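# Turn the red die to show 6 on the mat

## Task

Leave the red die fully on the mat with its 6 face up. Every other die must still show the number it shows now on top. All dice must rest flat at the end, and nothing may count as done if it stays in place only because the robot holds it. Finish by releasing everything and moving the grippers away.

## Robot and tools

ROBOT. Two six-joint arms (UR7e type), left_arm and right_arm, each with a two-finger parallel gripper that opens to 50 mm. Base positions in the scene frame: left_arm at (+0.053, +0.402, 0) m, turned about +3.4 degrees about z; right_arm at (+0.044, -0.338, 0) m, turned about -11.8 degrees. Joint limits differ: left elbow 0 to 3.142 rad, right elbow -3.142 to 0; left shoulder pan -3.142 to 3.142, right 0 to 6.283.

FRAMES. Scene frame: origin on the table top midway between the arms, +z up, +x away from the robots over the table, and left_arm sits on the +y side. The names left and right do not tell you which side of an image an arm is on. Gripper frame: fingers point along +z and close along x. end_effector_position is the point between the pads; fingertips extend 17.5 mm past it. A pure rotation command pivots about that point. A flat block sticks out about 9 cm toward the gripper's -y and turns with it.

execute_actions(actions). actions is a list of up to 15 actions; each action is a list of up to 15 rows; each row is 18 numbers in [-1, 1], one row covering both arms. Order: left dx, dy, dz, rx, ry, rz, left gripper position, force_limit, speed, then the same nine for the right arm. Send all 18 even if one arm idles. Each row lasts one step of 1/30 s; an action is 15 steps (0.5 s), and a short table repeats its last row. dx..rz are an offset, in the gripper's own axes, from the pose that gripper measured when the action began (for the first action of a call, the last pose reported). Each row is measured from that start pose, not from the row before. Scale: 1.0 = 0.6 m or 180 degrees; rx, ry, rz form one rotation vector. Per step the command is clipped to within 100 mm and 16 degrees of the measured pose, so big offsets need several actions. The three gripper numbers are absolute settings, not offsets: position +1 fully open, about -0.65 pads touch, -1 closes until the object stops it; force_limit -1 about 20 N per pad, 0 about 102 N, +1 about 185 N (actual may be 17 % higher); speed -1 20 mm/s, 0 85 mm/s, +1 150 mm/s. To keep a gripper unchanged, resend its current three numbers (0 is a real command). An empty list just returns state and images.

move(target, speed, stop_force, blocking). target is one 18-number row as above; its pose part is an offset in gripper axes from the pose in the latest result that shows one, and the gripper travels a straight line toward it. speed: m/s, 0.002 to 0.5, default 0.25; rotation up to twice that in rad/s. Paths take 0.5 to 10 s and are cut off at 10 s. Paths ignore obstacles and the other arm, and grippers can lag or overshoot speed near full reach. stop_force: 9 to 40 N, one value for both arms; an arm's path stops when its wrist sensor feels that much extra push against the motion, then backs to where it was two steps before. Use it only with slow speed, without rotation, and not when lifting off something the gripper presses on. blocking=false returns after 0.5 s while motion continues (not allowed with stop_force); then use wait or stop before other motion. The result adds a move: line with the ending per arm: done, off_target, moving, held, contact or fault, plus limits (paced = pose clipped, held = steps blocked) and each gripper's distance from its target.

wait(seconds): 0 to 10; lets the scene run with last commands held, returning early if a move ends. stop(): brakes a running move; fingers continue. zoom_image(camera, region): camera is cam_low (672x504), cam_left_wrist or cam_right_wrist (616x616); region [x0, y0, x1, y1] in pixels from the top-left, at most 504 by 504. read_manual(section): licence text only, no motion. finished_scene(scene): ends the current scene for good; call it only when the goal holds with the robot released and clear.

RESULTS. The state line gives each gripper's position (m), quaternion wxyz and velocities in the scene frame; reported positions can be off at long reach. Hand target lines show where the controller is driving each gripper. object_status: 0 moving, 1 blocked while opening, 2 blocked while closing (a grip), 3 reached the command or pads met (usually nothing held). Any new position resets it to 0 briefly. Opening in mm is about (250 - position_measured) x 0.202. A new force_limit or speed applies only with a position change of at least 0.01. Wrist force and torque are in the gripper's axes, noisy, offset up to about 4 N and saturating near 50 N. HELD marks steps where part of a row was held back; pose unreachable means the clearance check altered a command.

CAUTIONS. Contact torque at a joint's load limit (141 N m for the three big joints, 26.3 N m for the wrists) or 150 N of outside force stops that arm for 10 s. Stiff arms fault easily if commanded past a firm contact, so approach slowly, ideally with stop_force. Keep the arms from striking each other. Never push or drop dice off the table, avoid slams and hard presses, and set the die down gently rather than letting it fall. Motors heat while holding loads: a warning appears at 70 degrees C and the arm brakes at 85. The simulation keeps running between replies, with the robot holding its last command.

Each tool is called after ">>>" by a JSON object that holds its "method" and its "body".

## Session

>>> {"method": "execute_actions", "body": {"actions": []}}

Scene clock: 0.00 s.
left_arm: end_effector_position=(+0.2129, +0.1688, +0.1491) position_measured=3 object_status=3 end_effector_quat_wxyz=(-0.318, -0.008, +0.938, -0.134) end_effector_velocity=(+0.000, -0.000, +0.000) end_effector_angular_velocity=(-0.001, +0.000, +0.001) | right_arm: end_effector_position=(+0.1199, -0.0139, +0.1681) position_measured=3 object_status=3 end_effector_quat_wxyz=(-0.073, +0.844, -0.401, +0.348) end_effector_velocity=(-0.000, -0.000, -0.000) end_effector_angular_velocity=(-0.001, +0.001, -0.001)
Joint positions: left_arm=[-0.862 -1.846  2.359 -1.791 -2.223 -2.291] | right_arm=[ 5.609 -1.339 -2.214 -1.778  1.16  -1.432]
Joint velocities: left_arm=[ 0.    -0.001  0.     0.    -0.001 -0.   ] | right_arm=[ 0.    -0.     0.    -0.     0.001  0.   ]
Joint torques (N m, as the arm reports them, + toward a larger angle): no reading
Wrist force (N, on the end effector, along its own x y z axes, offset not removed): no reading
Wrist torque (N m, same axes, about the end effector's origin, offset not removed): no reading
Hand target (left_arm): +0.213, +0.169, +0.149; -0.318, -0.008, +0.938, -0.134
Hand target (right_arm): +0.120, -0.014, +0.168; -0.073, +0.844, -0.401, +0.348

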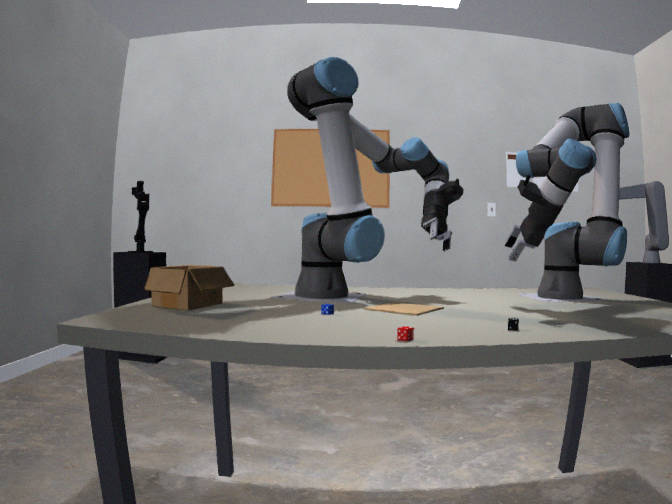

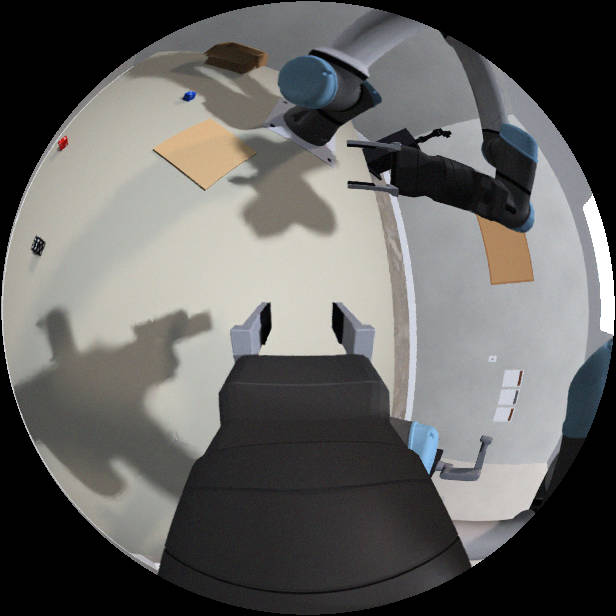

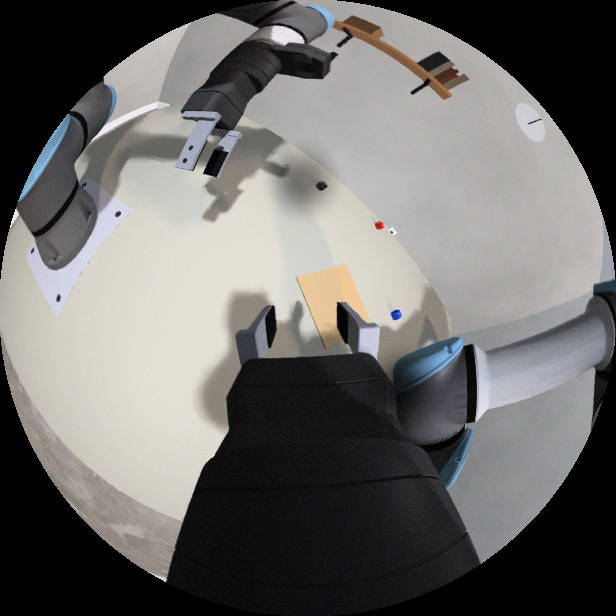

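>>> {"method": "zoom_image", "body": {"camera": "cam_low", "region": [300, 280, 540, 360]}}

>>> {"method": "zoom_image", "body": {"camera": "cam_low", "region": [380, 315, 430, 350]}}

Region (300, 280, 540, 360) of cam_low's 672x504 image, scaled by 2.100, with more detail than that image has.

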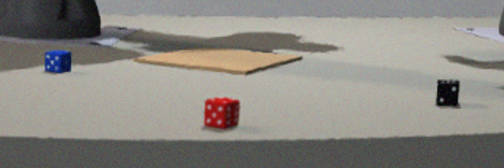

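Region (380, 315, 430, 350) of cam_low's 672x504 image, scaled by 10.080, with more detail than that image has; it fills the top 353 rows of this view, and the rest is white.

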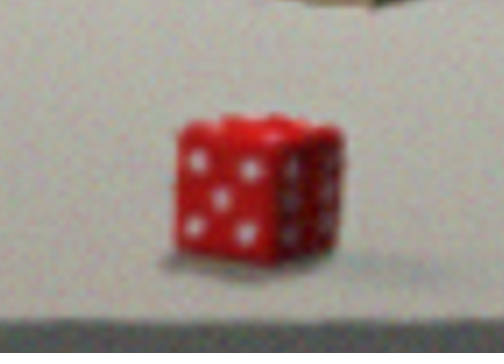

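>>> {"method": "move", "body": {"target": [0,0,0,0,0,0,1,0,0,0.53,-0.211,0.418,-0.287,0.145,0.832,1,-0.5,0], "speed": 0.4}}

Scene clock: 24.37 s.
left_arm: end_effector_position=(+0.2129, +0.1688, +0.1491) position_measured=3 object_status=3 end_effector_quat_wxyz=(-0.318, -0.008, +0.938, -0.134) end_effector_velocity=(-0.000, +0.000, -0.000) end_effector_angular_velocity=(+0.001, +0.001, +0.000) | right_arm: end_effector_position=(+0.4992, -0.1998, +0.1986) position_measured=3 object_status=3 end_effector_quat_wxyz=(-0.001, +0.258, +0.966, -0.000) end_effector_velocity=(+0.002, -0.001, +0.000) end_effector_angular_velocity=(+0.005, +0.000, -0.014)
Joint positions: left_arm=[-0.862 -1.846  2.359 -1.791 -2.223 -2.291] | right_arm=[ 3.949 -1.577 -1.865 -1.272  1.572 -0.448]
Joint velocities: left_arm=[-0.     0.001  0.    -0.     0.    -0.   ] | right_arm=[-0.008 -0.004  0.004  0.003  0.004  0.006]
Joint torques (N m, as the arm reports them, + toward a larger angle): left_arm=[ -0.01 -10.91 -22.75  -2.25  -1.14   0.58] | right_arm=[-8.07 18.72 35.12  5.38  1.89  1.23]
Wrist force (N, on the end effector, along its own x y z axes, offset not removed): left_arm=[0.6 -1.0 -2.4] | right_arm=[-1.8 -0.6 -1.8]
Wrist torque (N m, same axes, about the end effector's origin, offset not removed): left_arm=[-0.35 -0.23 -0.14] | right_arm=[-0.13 0.47 0.09]
Hand target (left_arm): +0.213, +0.169, +0.149; -0.318, -0.008, +0.938, -0.134
Hand target (right_arm): +0.500, -0.200, +0.199; -0.001, +0.259, +0.966, +0.000
Off the commanded pose (left_arm): 0.000 m, 0 deg.
Off the commanded pose (right_arm): 0.001 m, 0 deg.
move: done

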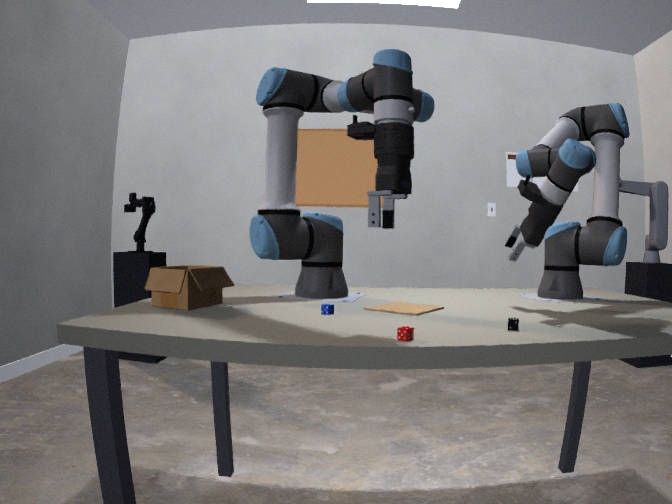

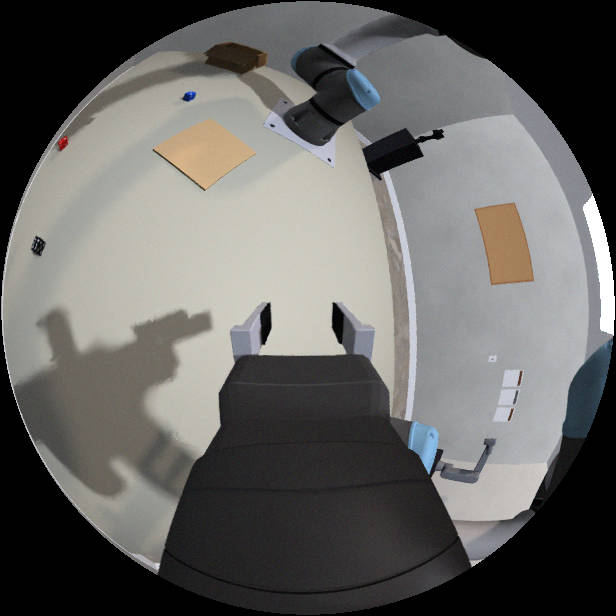

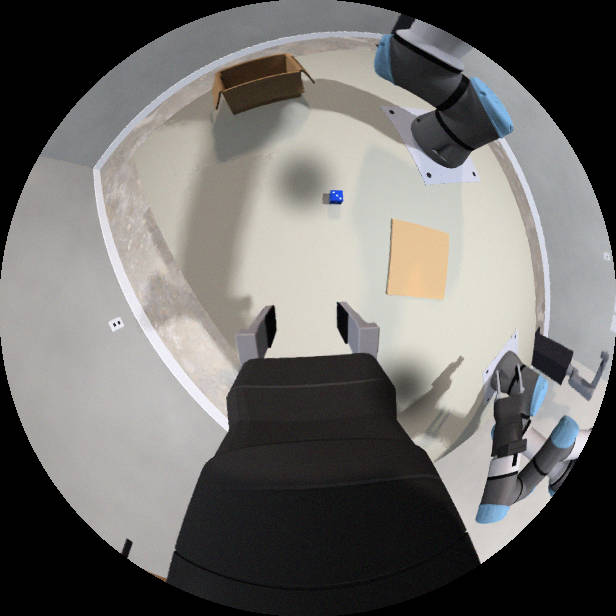

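>>> {"method": "move", "body": {"target": [0,0,0,0,0,0,1,0,0,-0.15,0.2,0.13,0,0,0,1,-0.5,0]}}

>>> {"method": "zoom_image", "body": {"camera": "cam_right_wrist", "region": [208, 180, 408, 380]}}

Scene clock: 30.93 s.
left_arm: end_effector_position=(+0.2129, +0.1688, +0.1491) position_measured=3 object_status=3 end_effector_quat_wxyz=(-0.318, -0.008, +0.938, -0.134) end_effector_velocity=(-0.000, -0.000, +0.000) end_effector_angular_velocity=(-0.001, +0.001, -0.000) | right_arm: end_effector_position=(+0.6366, -0.1406, +0.1206) position_measured=3 object_status=3 end_effector_quat_wxyz=(-0.001, +0.258, +0.966, -0.000) end_effector_velocity=(+0.002, +0.001, -0.001) end_effector_angular_velocity=(+0.000, +0.001, -0.000)
Joint positions: left_arm=[-0.862 -1.846  2.359 -1.791 -2.223 -2.291] | right_arm=[ 3.903 -1.987 -1.569 -1.158  1.572 -0.495]
Joint velocities: left_arm=[-0.     0.     0.    -0.    -0.001  0.   ] | right_arm=[-0.001 -0.007  0.007 -0.001  0.001 -0.   ]
Joint torques (N m, as the arm reports them, + toward a larger angle): left_arm=[ -1.8  -11.76 -21.7   -2.5   -1.11   0.42] | right_arm=[-9.14 33.72 35.2   0.92  2.1  -1.28]
Wrist force (N, on the end effector, along its own x y z axes, offset not removed): left_arm=[0.0 -0.7 -2.1] | right_arm=[0.8 -2.0 -0.5]
Wrist torque (N m, same axes, about the end effector's origin, offset not removed): left_arm=[-0.28 -0.10 -0.21] | right_arm=[-0.24 -0.05 -0.06]
Hand target (left_arm): +0.213, +0.169, +0.149; -0.318, -0.008, +0.938, -0.134
Hand target (right_arm): +0.637, -0.141, +0.120; -0.001, +0.258, +0.966, -0.000
Off the commanded pose (left_arm): 0.000 m, 0 deg.
Off the commanded pose (right_arm): 0.000 m, 0 deg.
move: done

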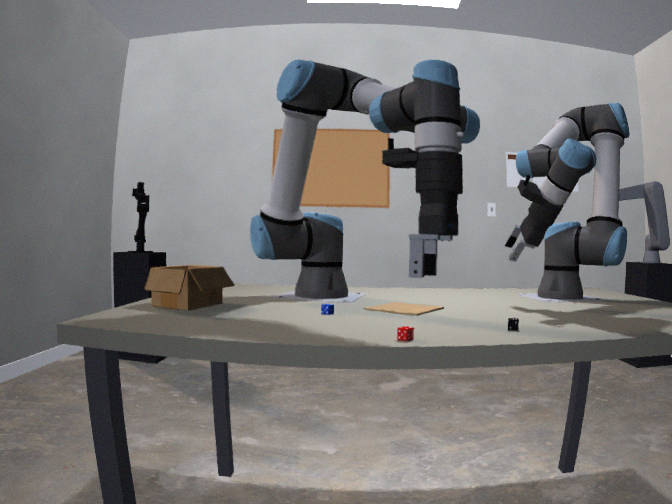

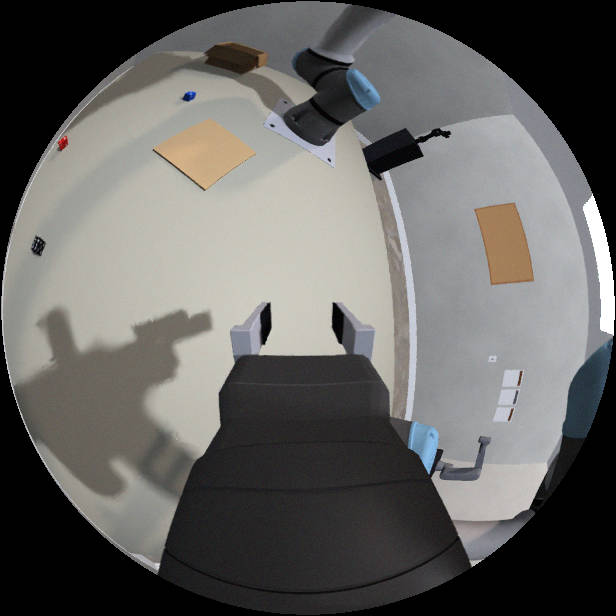

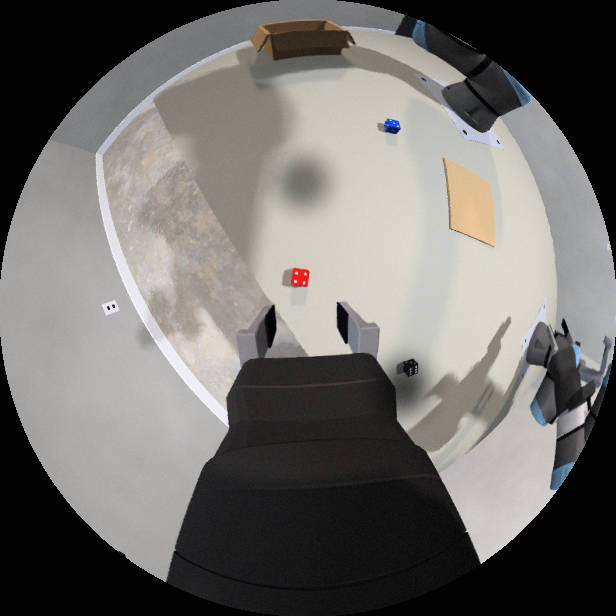

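Region (208, 180, 408, 380) of cam_right_wrist's 616x616 image, scaled by 2.520, with more detail than that image has.

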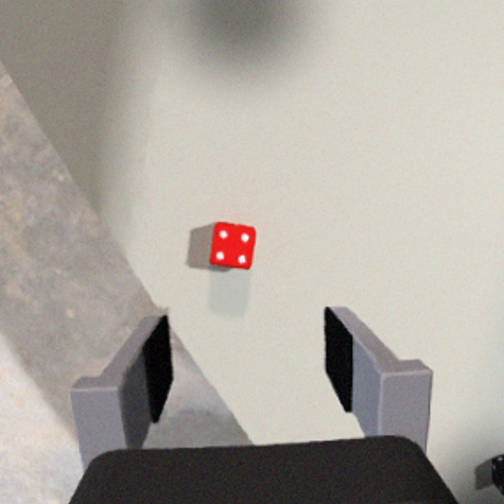

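>>> {"method": "move", "body": {"target": [0,0,0,0,0,0,1,0,0,-0.015,-0.03,0.118,0.166,0.016,0.06,1,-0.5,0]}}

>>> {"method": "zoom_image", "body": {"camera": "cam_right_wrist", "region": [208, 220, 408, 380]}}

>>> {"method": "zoom_image", "body": {"camera": "cam_low", "region": [360, 270, 480, 360]}}

Scene clock: 40.57 s.
left_arm: end_effector_position=(+0.2129, +0.1688, +0.1491) position_measured=3 object_status=3 end_effector_quat_wxyz=(-0.318, -0.008, +0.938, -0.134) end_effector_velocity=(-0.000, -0.000, +0.000) end_effector_angular_velocity=(-0.001, -0.001, -0.000) | right_arm: end_effector_position=(+0.6354, -0.1606, +0.0501) position_measured=3 object_status=3 end_effector_quat_wxyz=(-0.091, +0.337, +0.905, -0.242) end_effector_velocity=(+0.000, -0.000, -0.001) end_effector_angular_velocity=(-0.010, +0.009, -0.004)
Joint positions: left_arm=[-0.862 -1.846  2.359 -1.791 -2.223 -2.291] | right_arm=[ 3.928 -2.333 -1.195 -1.691  1.435 -0.242]
Joint velocities: left_arm=[-0.    -0.001 -0.    -0.    -0.     0.   ] | right_arm=[-0.001 -0.011  0.014 -0.016 -0.002  0.005]
Joint torques (N m, as the arm reports them, + toward a larger angle): left_arm=[ -0.43 -11.5  -22.08  -2.57  -1.13   0.22] | right_arm=[-7.96 46.96 33.16 -0.69 -1.95  1.14]
Wrist force (N, on the end effector, along its own x y z axes, offset not removed): left_arm=[-0.7 -0.7 -2.6] | right_arm=[0.7 -0.1 -1.7]
Wrist torque (N m, same axes, about the end effector's origin, offset not removed): left_arm=[-0.36 0.08 -0.14] | right_arm=[-0.07 0.04 0.01]
Hand target (left_arm): +0.213, +0.169, +0.149; -0.318, -0.008, +0.938, -0.134
Hand target (right_arm): +0.635, -0.161, +0.050; -0.091, +0.337, +0.905, -0.243
Off the commanded pose (left_arm): 0.000 m, 0 deg.
Off the commanded pose (right_arm): 0.000 m, 0 deg.
move: done

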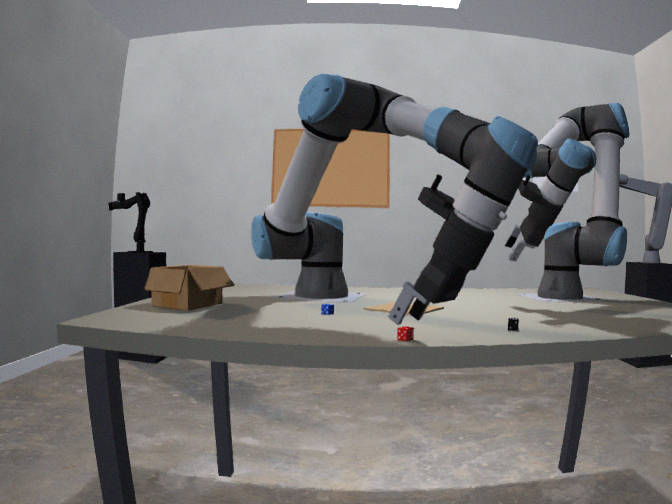

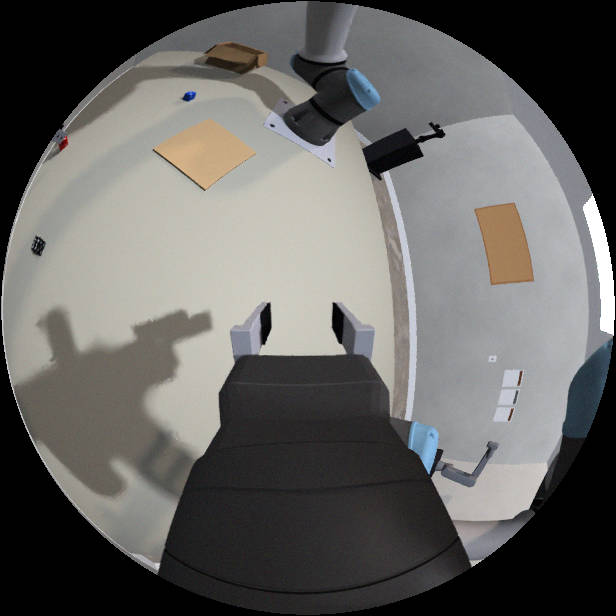

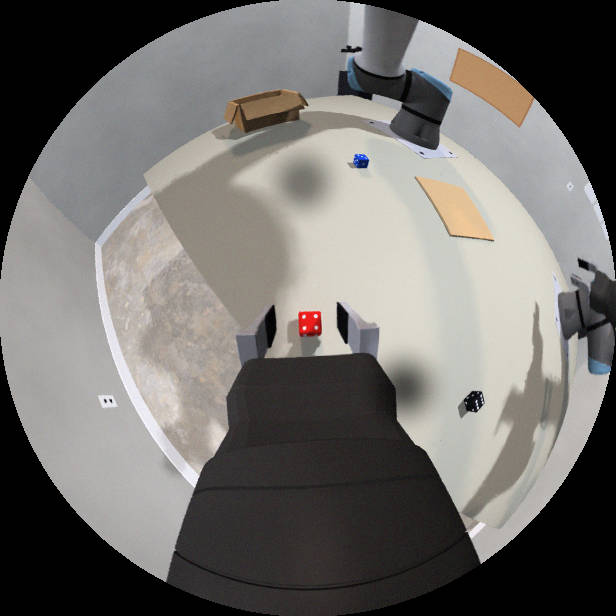

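Region (208, 220, 408, 380) of cam_right_wrist's 616x616 image, scaled by 2.520, with more detail than that image has; it fills the top 403 rows of this view, and the rest is white.

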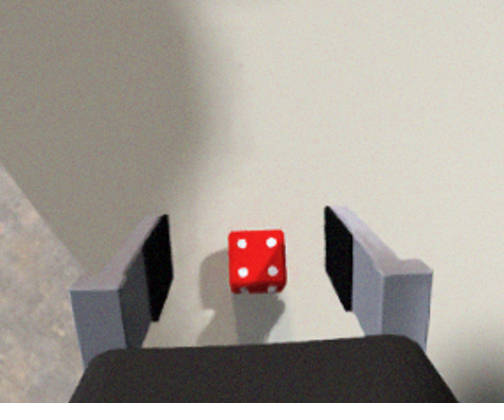

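Region (360, 270, 480, 360) of cam_low's 672x504 image, scaled by 4.200, with more detail than that image has; it fills the top 378 rows of this view, and the rest is white.

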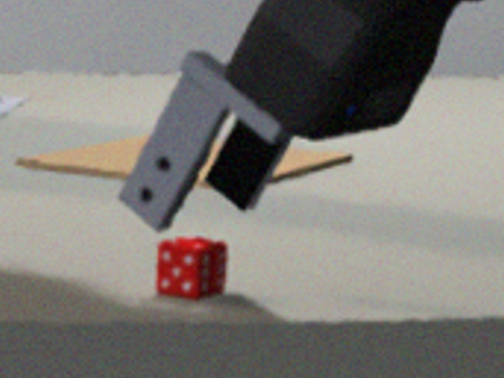

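>>> {"method": "move", "body": {"target": [0,0,0,0,0,0,1,0,0,0.004,0.02,0.033,0,0,0,1,-0.5,0], "speed": 0.04}}

>>> {"method": "zoom_image", "body": {"camera": "cam_right_wrist", "region": [208, 220, 408, 380]}}

>>> {"method": "zoom_image", "body": {"camera": "cam_low", "region": [360, 270, 480, 360]}}

Scene clock: 48.77 s.
left_arm: end_effector_position=(+0.2129, +0.1688, +0.1491) position_measured=3 object_status=3 end_effector_quat_wxyz=(-0.318, -0.008, +0.938, -0.134) end_effector_velocity=(+0.000, +0.000, +0.000) end_effector_angular_velocity=(+0.000, -0.000, -0.000) | right_arm: end_effector_position=(+0.6339, -0.1587, +0.0273) position_measured=3 object_status=3 end_effector_quat_wxyz=(-0.091, +0.337, +0.905, -0.242) end_effector_velocity=(+0.000, -0.000, -0.002) end_effector_angular_velocity=(-0.001, -0.001, -0.000)
Joint positions: left_arm=[-0.862 -1.846  2.359 -1.791 -2.223 -2.291] | right_arm=[ 3.932 -2.354 -1.22  -1.646  1.436 -0.239]
Joint velocities: left_arm=[-0. -0. -0.  0.  0. -0.] | right_arm=[ 0.    -0.002 -0.003  0.005 -0.001  0.001]
Joint torques (N m, as the arm reports them, + toward a larger angle): left_arm=[ -0.46 -11.54 -21.39  -2.5   -0.98   0.3 ] | right_arm=[ 8.25 45.31  9.48  3.97  1.74  1.21]
Wrist force (N, on the end effector, along its own x y z axes, offset not removed): left_arm=[-0.7 -0.9 -3.0] | right_arm=[-0.1 -1.6 -2.4]
Wrist torque (N m, same axes, about the end effector's origin, offset not removed): left_arm=[-0.34 0.06 -0.09] | right_arm=[-0.35 0.19 0.13]
Hand target (left_arm): +0.213, +0.169, +0.149; -0.318, -0.008, +0.938, -0.134
Hand target (right_arm): +0.634, -0.159, +0.027; -0.091, +0.337, +0.905, -0.242
Off the commanded pose (left_arm): 0.000 m, 0 deg.
Off the commanded pose (right_arm): 0.000 m, 0 deg.
move: done

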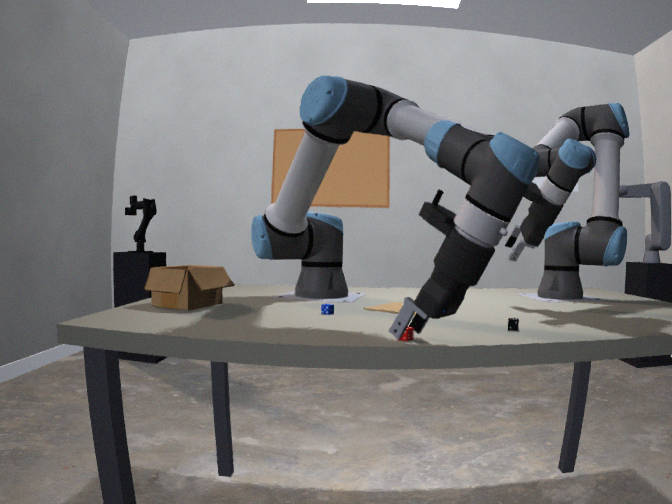

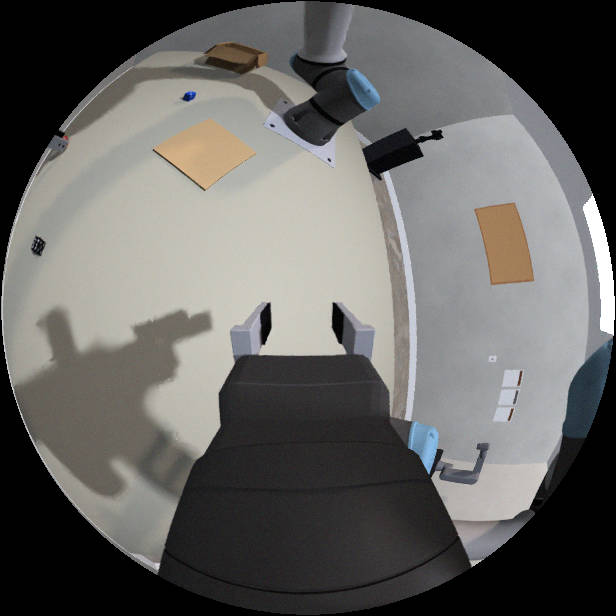

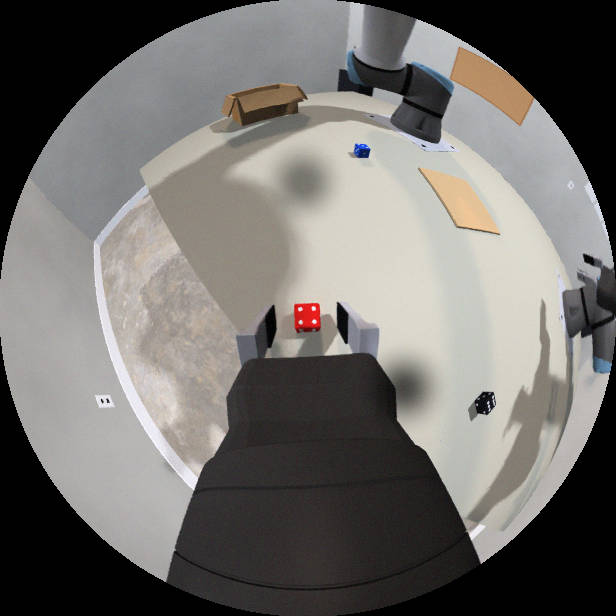

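Region (208, 220, 408, 380) of cam_right_wrist's 616x616 image, scaled by 2.520, with more detail than that image has; it fills the top 403 rows of this view, and the rest is white.

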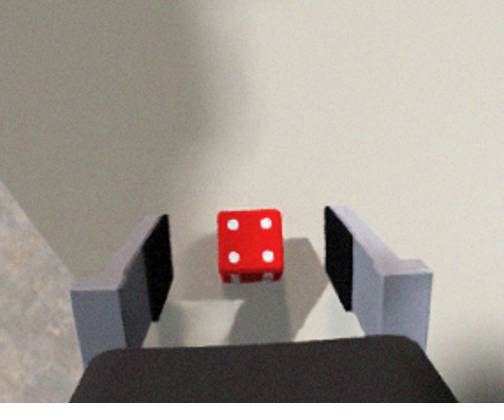

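Region (360, 270, 480, 360) of cam_low's 672x504 image, scaled by 4.200, with more detail than that image has; it fills the top 378 rows of this view, and the rest is white.

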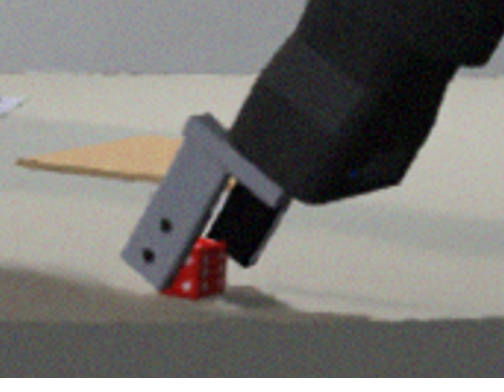

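>>> {"method": "execute_actions", "body": {"actions": [[[0,0,0,0,0,0,1,0,0,0,0.006,0.001,0,0,0,1,-0.5,0]],[[0,0,0,0,0,0,1,0,0,0,0,0,0,0,0,-1,-0.5,0]],[[0,0,0,0,0,0,1,0,0,0,0,0,0,0,0,-1,-0.5,0]]]}}

>>> {"method": "zoom_image", "body": {"camera": "cam_low", "region": [360, 270, 480, 360]}}

Scene clock: 54.33 s.
left_arm: end_effector_position=(+0.2129, +0.1688, +0.1491) position_measured=3 object_status=3 end_effector_quat_wxyz=(-0.318, -0.008, +0.938, -0.134) end_effector_velocity=(+0.000, -0.000, +0.000) end_effector_angular_velocity=(-0.001, +0.000, +0.001) | right_arm: end_effector_position=(+0.6357, -0.1566, +0.0250) position_measured=160 object_status=2 end_effector_quat_wxyz=(-0.091, +0.337, +0.905, -0.242) end_effector_velocity=(+0.000, -0.000, -0.000) end_effector_angular_velocity=(-0.000, +0.000, -0.000)
Joint positions: left_arm=[-0.862 -1.846  2.359 -1.791 -2.223 -2.291] | right_arm=[ 3.933 -2.362 -1.211 -1.646  1.437 -0.238]
Joint velocities: left_arm=[ 0.001 -0.    -0.    -0.    -0.001  0.   ] | right_arm=[-0. -0. -0. -0. -0. -0.]
Joint torques (N m, as the arm reports them, + toward a larger angle): left_arm=[  0.39 -12.05 -22.03  -2.31  -1.02   0.38] | right_arm=[ 7.53 49.75 25.47 -0.36  1.43  1.09]
Wrist force (N, on the end effector, along its own x y z axes, offset not removed): left_arm=[0.4 0.0 -2.1] | right_arm=[0.3 -0.4 -0.4]
Wrist torque (N m, same axes, about the end effector's origin, offset not removed): left_arm=[-0.22 -0.16 -0.13] | right_arm=[0.03 0.08 0.10]
Hand target (left_arm): +0.213, +0.169, +0.149; -0.318, -0.008, +0.938, -0.134
Hand target (right_arm): +0.636, -0.157, +0.025; -0.091, +0.337, +0.905, -0.242
Off the commanded pose (left_arm): 0.000 m, 0 deg.
Off the commanded pose (right_arm): 0.000 m, 0 deg.
Step readings (end_effector_position; steps 1 to 15: 1st action; 16 to 30: 2nd action; 31 to 45: 3rd action):
0: left_arm (+0.2129, +0.1688, +0.1491) | right_arm (+0.6339, -0.1587, +0.0270)
1: left_arm (+0.2129, +0.1688, +0.1491) | right_arm (+0.6339, -0.1587, +0.0269)
2: left_arm (+0.2129, +0.1688, +0.1491) | right_arm (+0.6340, -0.1584, +0.0266)
4: left_arm (+0.2129, +0.1688, +0.1491) | right_arm (+0.6347, -0.1577, +0.0259)
8: left_arm (+0.2129, +0.1688, +0.1491) | right_arm (+0.6353, -0.1570, +0.0253)
15: left_arm (+0.2129, +0.1688, +0.1491) | right_arm (+0.6357, -0.1566, +0.0250)
16: left_arm (+0.2129, +0.1688, +0.1491) | right_arm (+0.6357, -0.1566, +0.0250)
17: left_arm (+0.2129, +0.1688, +0.1491) | right_arm (+0.6357, -0.1566, +0.0250)
19: left_arm (+0.2129, +0.1688, +0.1491) | right_arm (+0.6357, -0.1566, +0.0250)
23: left_arm (+0.2129, +0.1688, +0.1491) | right_arm (+0.6357, -0.1566, +0.0250)
30: left_arm (+0.2129, +0.1688, +0.1491) | right_arm (+0.6357, -0.1566, +0.0250)
31: left_arm (+0.2129, +0.1688, +0.1491) | right_arm (+0.6357, -0.1566, +0.0250)
32: left_arm (+0.2129, +0.1688, +0.1491) | right_arm (+0.6357, -0.1566, +0.0250)
34: left_arm (+0.2129, +0.1688, +0.1491) | right_arm (+0.6357, -0.1566, +0.0250)
38: left_arm (+0.2129, +0.1688, +0.1491) | right_arm (+0.6357, -0.1566, +0.0250)
45: end_effector_position above

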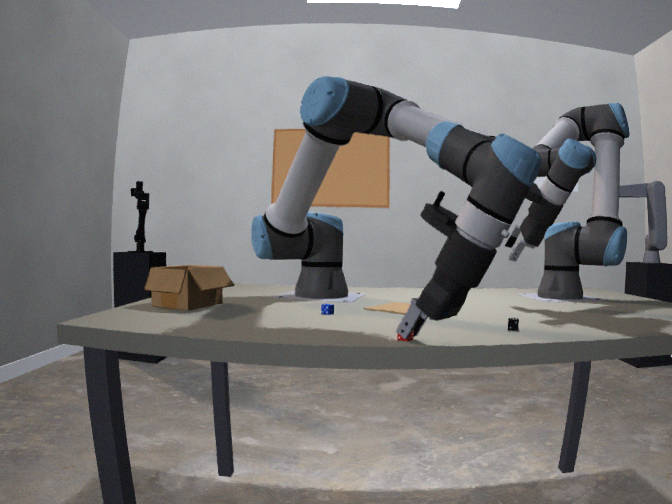

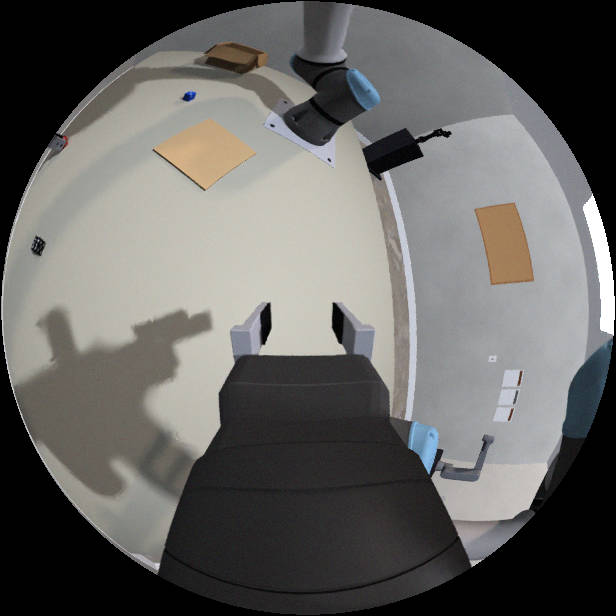

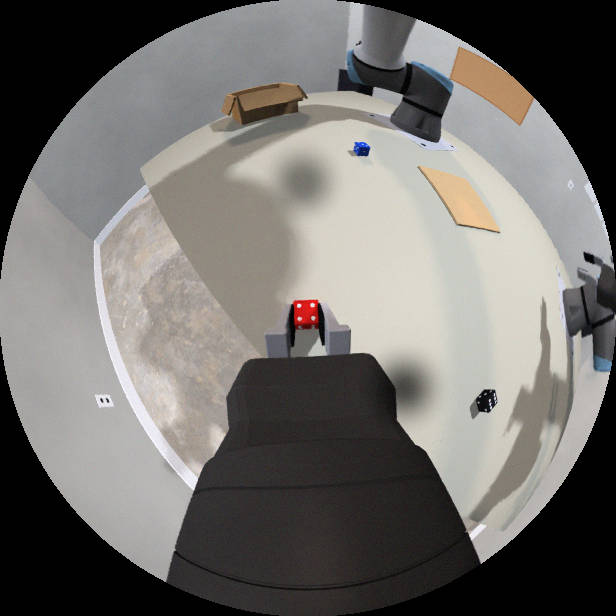

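Region (360, 270, 480, 360) of cam_low's 672x504 image, scaled by 4.200, with more detail than that image has; it fills the top 378 rows of this view, and the rest is white.

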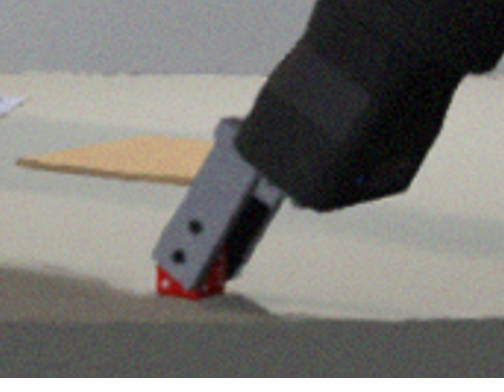

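>>> {"method": "move", "body": {"target": [0,0,0,0,0,0,1,0,0,0,-0.0333,-0.0577,0,0,0,-1,-0.5,0], "speed": 0.15}}

>>> {"method": "move", "body": {"target": [0,0,0,0,0,0,1,0,0,0.412,-0.311,0.17,-0.4095,0.1258,-0.4695,-1,-0.5,0], "speed": 0.35}}

Scene clock: 70.67 s.
left_arm: end_effector_position=(+0.2129, +0.1688, +0.1491) position_measured=3 object_status=3 end_effector_quat_wxyz=(-0.318, -0.008, +0.938, -0.134) end_effector_velocity=(-0.000, -0.000, -0.000) end_effector_angular_velocity=(+0.000, +0.001, -0.001) | right_arm: end_effector_position=(+0.6357, -0.1567, +0.0646) position_measured=160 object_status=2 end_effector_quat_wxyz=(-0.091, +0.337, +0.905, -0.242) end_effector_velocity=(+0.000, -0.000, +0.003) end_effector_angular_velocity=(-0.000, -0.000, -0.000)
Joint positions: left_arm=[-0.862 -1.846  2.359 -1.791 -2.223 -2.291] | right_arm=[ 3.933 -2.324 -1.171 -1.724  1.437 -0.239]
Joint velocities: left_arm=[-0.001  0.     0.    -0.    -0.     0.   ] | right_arm=[-0.     0.002  0.004 -0.006 -0.    -0.   ]
Joint torques (N m, as the arm reports them, + toward a larger angle): left_arm=[ -1.23 -11.67 -21.35  -2.53  -1.17   0.23] | right_arm=[-8.94 57.95 34.28 -0.67 -1.74 -0.61]
Wrist force (N, on the end effector, along its own x y z axes, offset not removed): left_arm=[-0.6 -0.3 -2.9] | right_arm=[-0.4 0.6 -0.3]
Wrist torque (N m, same axes, about the end effector's origin, offset not removed): left_arm=[-0.22 -0.02 -0.13] | right_arm=[0.22 0.19 -0.01]
Hand target (left_arm): +0.213, +0.169, +0.149; -0.318, -0.008, +0.938, -0.134
Hand target (right_arm): +0.636, -0.157, +0.065; -0.091, +0.337, +0.905, -0.242
Off the commanded pose (left_arm): 0.000 m, 0 deg.
Off the commanded pose (right_arm): 0.000 m, 0 deg.
move: done

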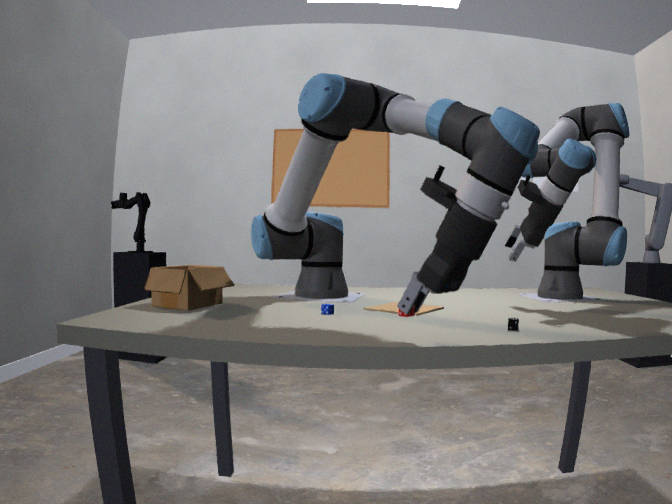

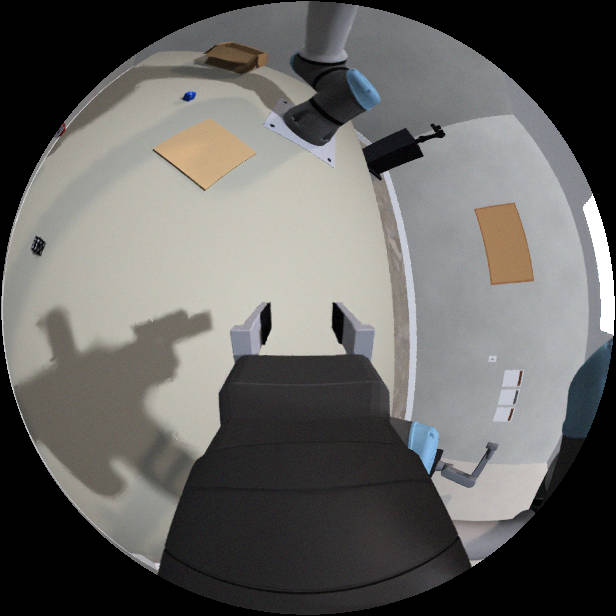

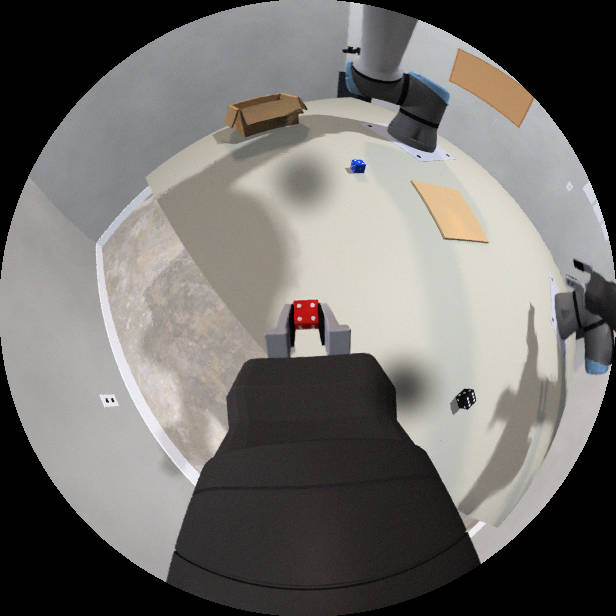

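Scene clock: 74.20 s.
left_arm: end_effector_position=(+0.2129, +0.1688, +0.1491) position_measured=3 object_status=3 end_effector_quat_wxyz=(-0.318, -0.008, +0.938, -0.134) end_effector_velocity=(+0.000, -0.000, +0.000) end_effector_angular_velocity=(-0.001, +0.000, +0.000) | right_arm: end_effector_position=(+0.3096, -0.1555, +0.0696) position_measured=160 object_status=2 end_effector_quat_wxyz=(-0.167, -0.289, +0.816, +0.471) end_effector_velocity=(-0.001, -0.001, -0.000) end_effector_angular_velocity=(+0.009, +0.003, +0.014)
Joint positions: left_arm=[-0.862 -1.846  2.359 -1.791 -2.223 -2.291] | right_arm=[ 3.703 -1.7   -2.346 -1.175  2.533 -2.166]
Joint velocities: left_arm=[ 0.    -0.    -0.    -0.    -0.001 -0.   ] | right_arm=[-0.002 -0.006  0.007 -0.027  0.001 -0.032]
Joint torques (N m, as the arm reports them, + toward a larger angle): left_arm=[ -0.85 -12.25 -21.31  -2.62  -1.14   0.61] | right_arm=[-8.22 17.22 27.82  0.25  3.9  -1.3 ]
Wrist force (N, on the end effector, along its own x y z axes, offset not removed): left_arm=[-0.7 -1.0 -2.2] | right_arm=[-0.1 0.4 -2.4]
Wrist torque (N m, same axes, about the end effector's origin, offset not removed): left_arm=[-0.34 -0.02 -0.13] | right_arm=[0.12 0.09 0.16]
Hand target (left_arm): +0.213, +0.169, +0.149; -0.318, -0.008, +0.938, -0.134
Hand target (right_arm): +0.309, -0.156, +0.070; -0.167, -0.290, +0.816, +0.472
Off the commanded pose (left_arm): 0.000 m, 0 deg.
Off the commanded pose (right_arm): 0.000 m, 0 deg.
move: done

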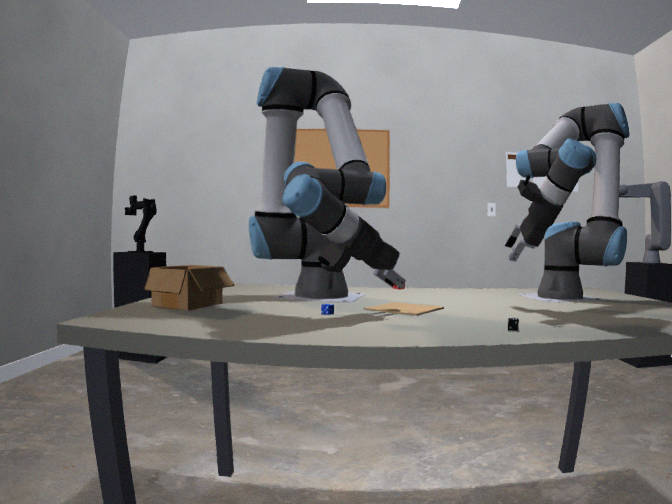

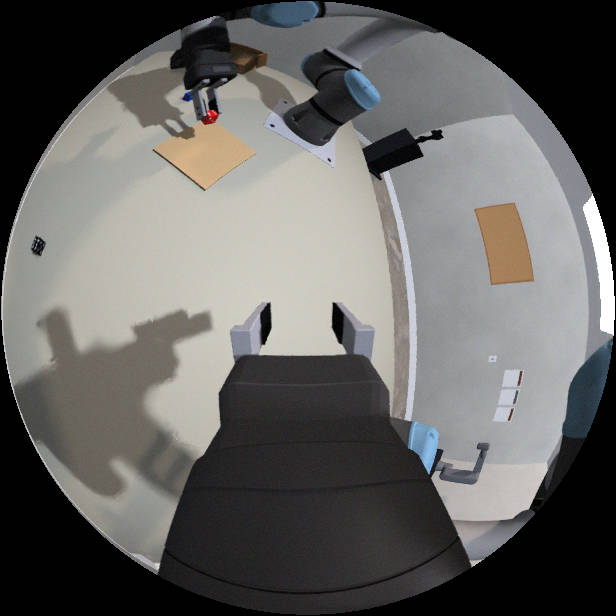

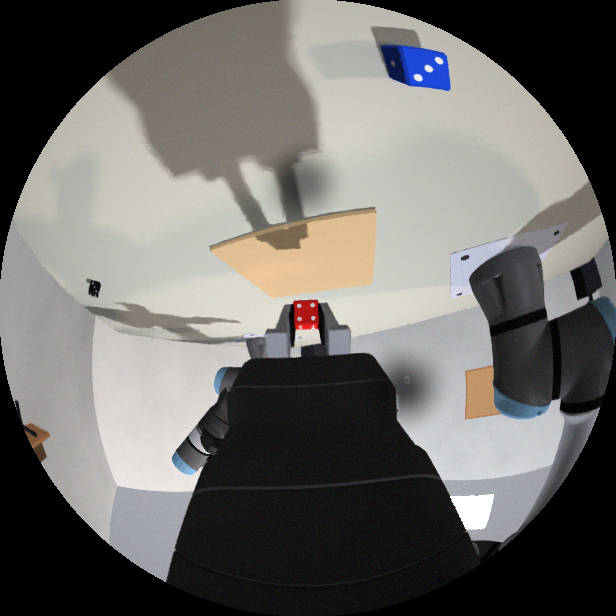

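>>> {"method": "move", "body": {"target": [0,0,0,0,0,0,1,0,0,-0.035,-0.038,0.06,0,0,0,-1,-0.5,0], "speed": 0.08}}

>>> {"method": "zoom_image", "body": {"camera": "cam_low", "region": [300, 250, 460, 330]}}

Scene clock: 78.77 s.
left_arm: end_effector_position=(+0.2129, +0.1688, +0.1491) position_measured=3 object_status=3 end_effector_quat_wxyz=(-0.318, -0.008, +0.938, -0.134) end_effector_velocity=(-0.000, -0.000, -0.000) end_effector_angular_velocity=(+0.001, +0.002, +0.000) | right_arm: end_effector_position=(+0.3135, -0.1271, +0.0322) position_measured=160 object_status=2 end_effector_quat_wxyz=(-0.167, -0.289, +0.816, +0.471) end_effector_velocity=(+0.000, +0.002, -0.002) end_effector_angular_velocity=(-0.001, -0.002, -0.002)
Joint positions: left_arm=[-0.862 -1.846  2.359 -1.791 -2.223 -2.291] | right_arm=[ 3.767 -1.828 -2.375 -0.932  2.562 -2.065]
Joint velocities: left_arm=[ 0.     0.002  0.    -0.    -0.001 -0.   ] | right_arm=[ 0.004 -0.008 -0.003  0.021  0.001  0.01 ]
Joint torques (N m, as the arm reports them, + toward a larger angle): left_arm=[ -0.26 -11.64 -21.75  -2.29  -0.99   0.3 ] | right_arm=[ 8.21 17.31  1.76  4.93  3.95  1.63]
Wrist force (N, on the end effector, along its own x y z axes, offset not removed): left_arm=[-1.1 -0.3 -2.0] | right_arm=[-0.8 0.2 -1.1]
Wrist torque (N m, same axes, about the end effector's origin, offset not removed): left_arm=[-0.23 -0.01 -0.17] | right_arm=[0.10 0.36 0.13]
Hand target (left_arm): +0.213, +0.169, +0.149; -0.318, -0.008, +0.938, -0.134
Hand target (right_arm): +0.314, -0.127, +0.032; -0.167, -0.289, +0.816, +0.471
Off the commanded pose (left_arm): 0.000 m, 0 deg.
Off the commanded pose (right_arm): 0.000 m, 0 deg.
move: done

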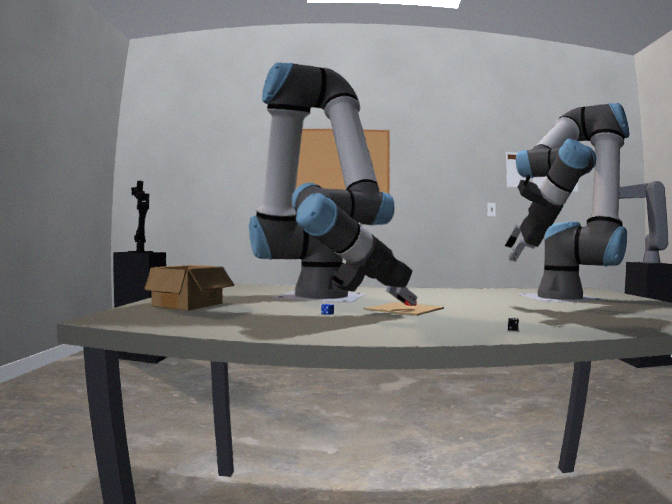

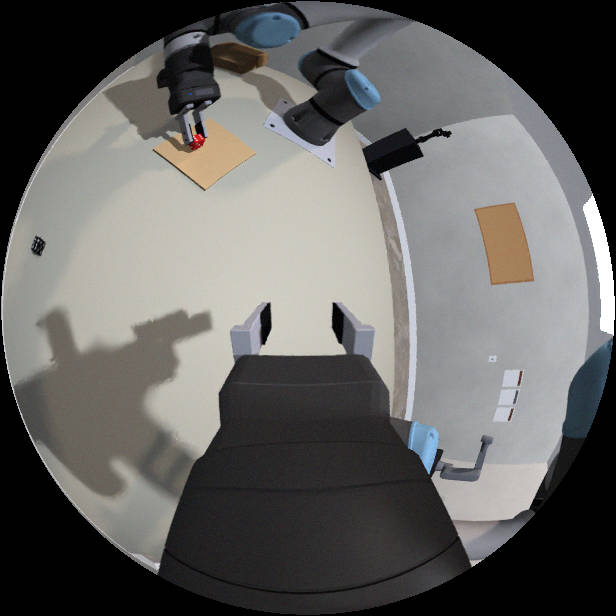

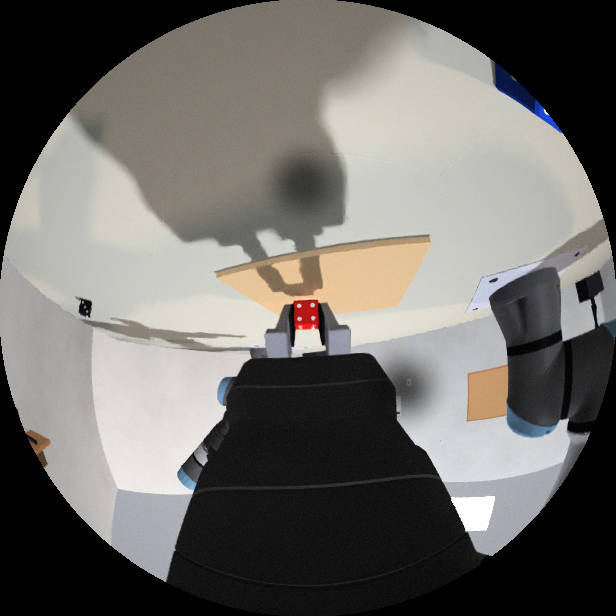

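Region (300, 250, 460, 330) of cam_low's 672x504 image, scaled by 3.150, with more detail than that image has.

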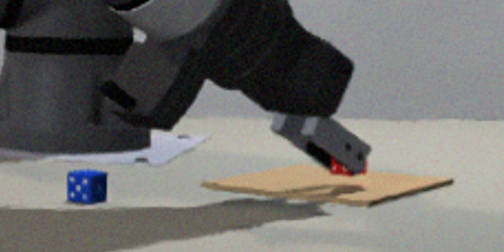

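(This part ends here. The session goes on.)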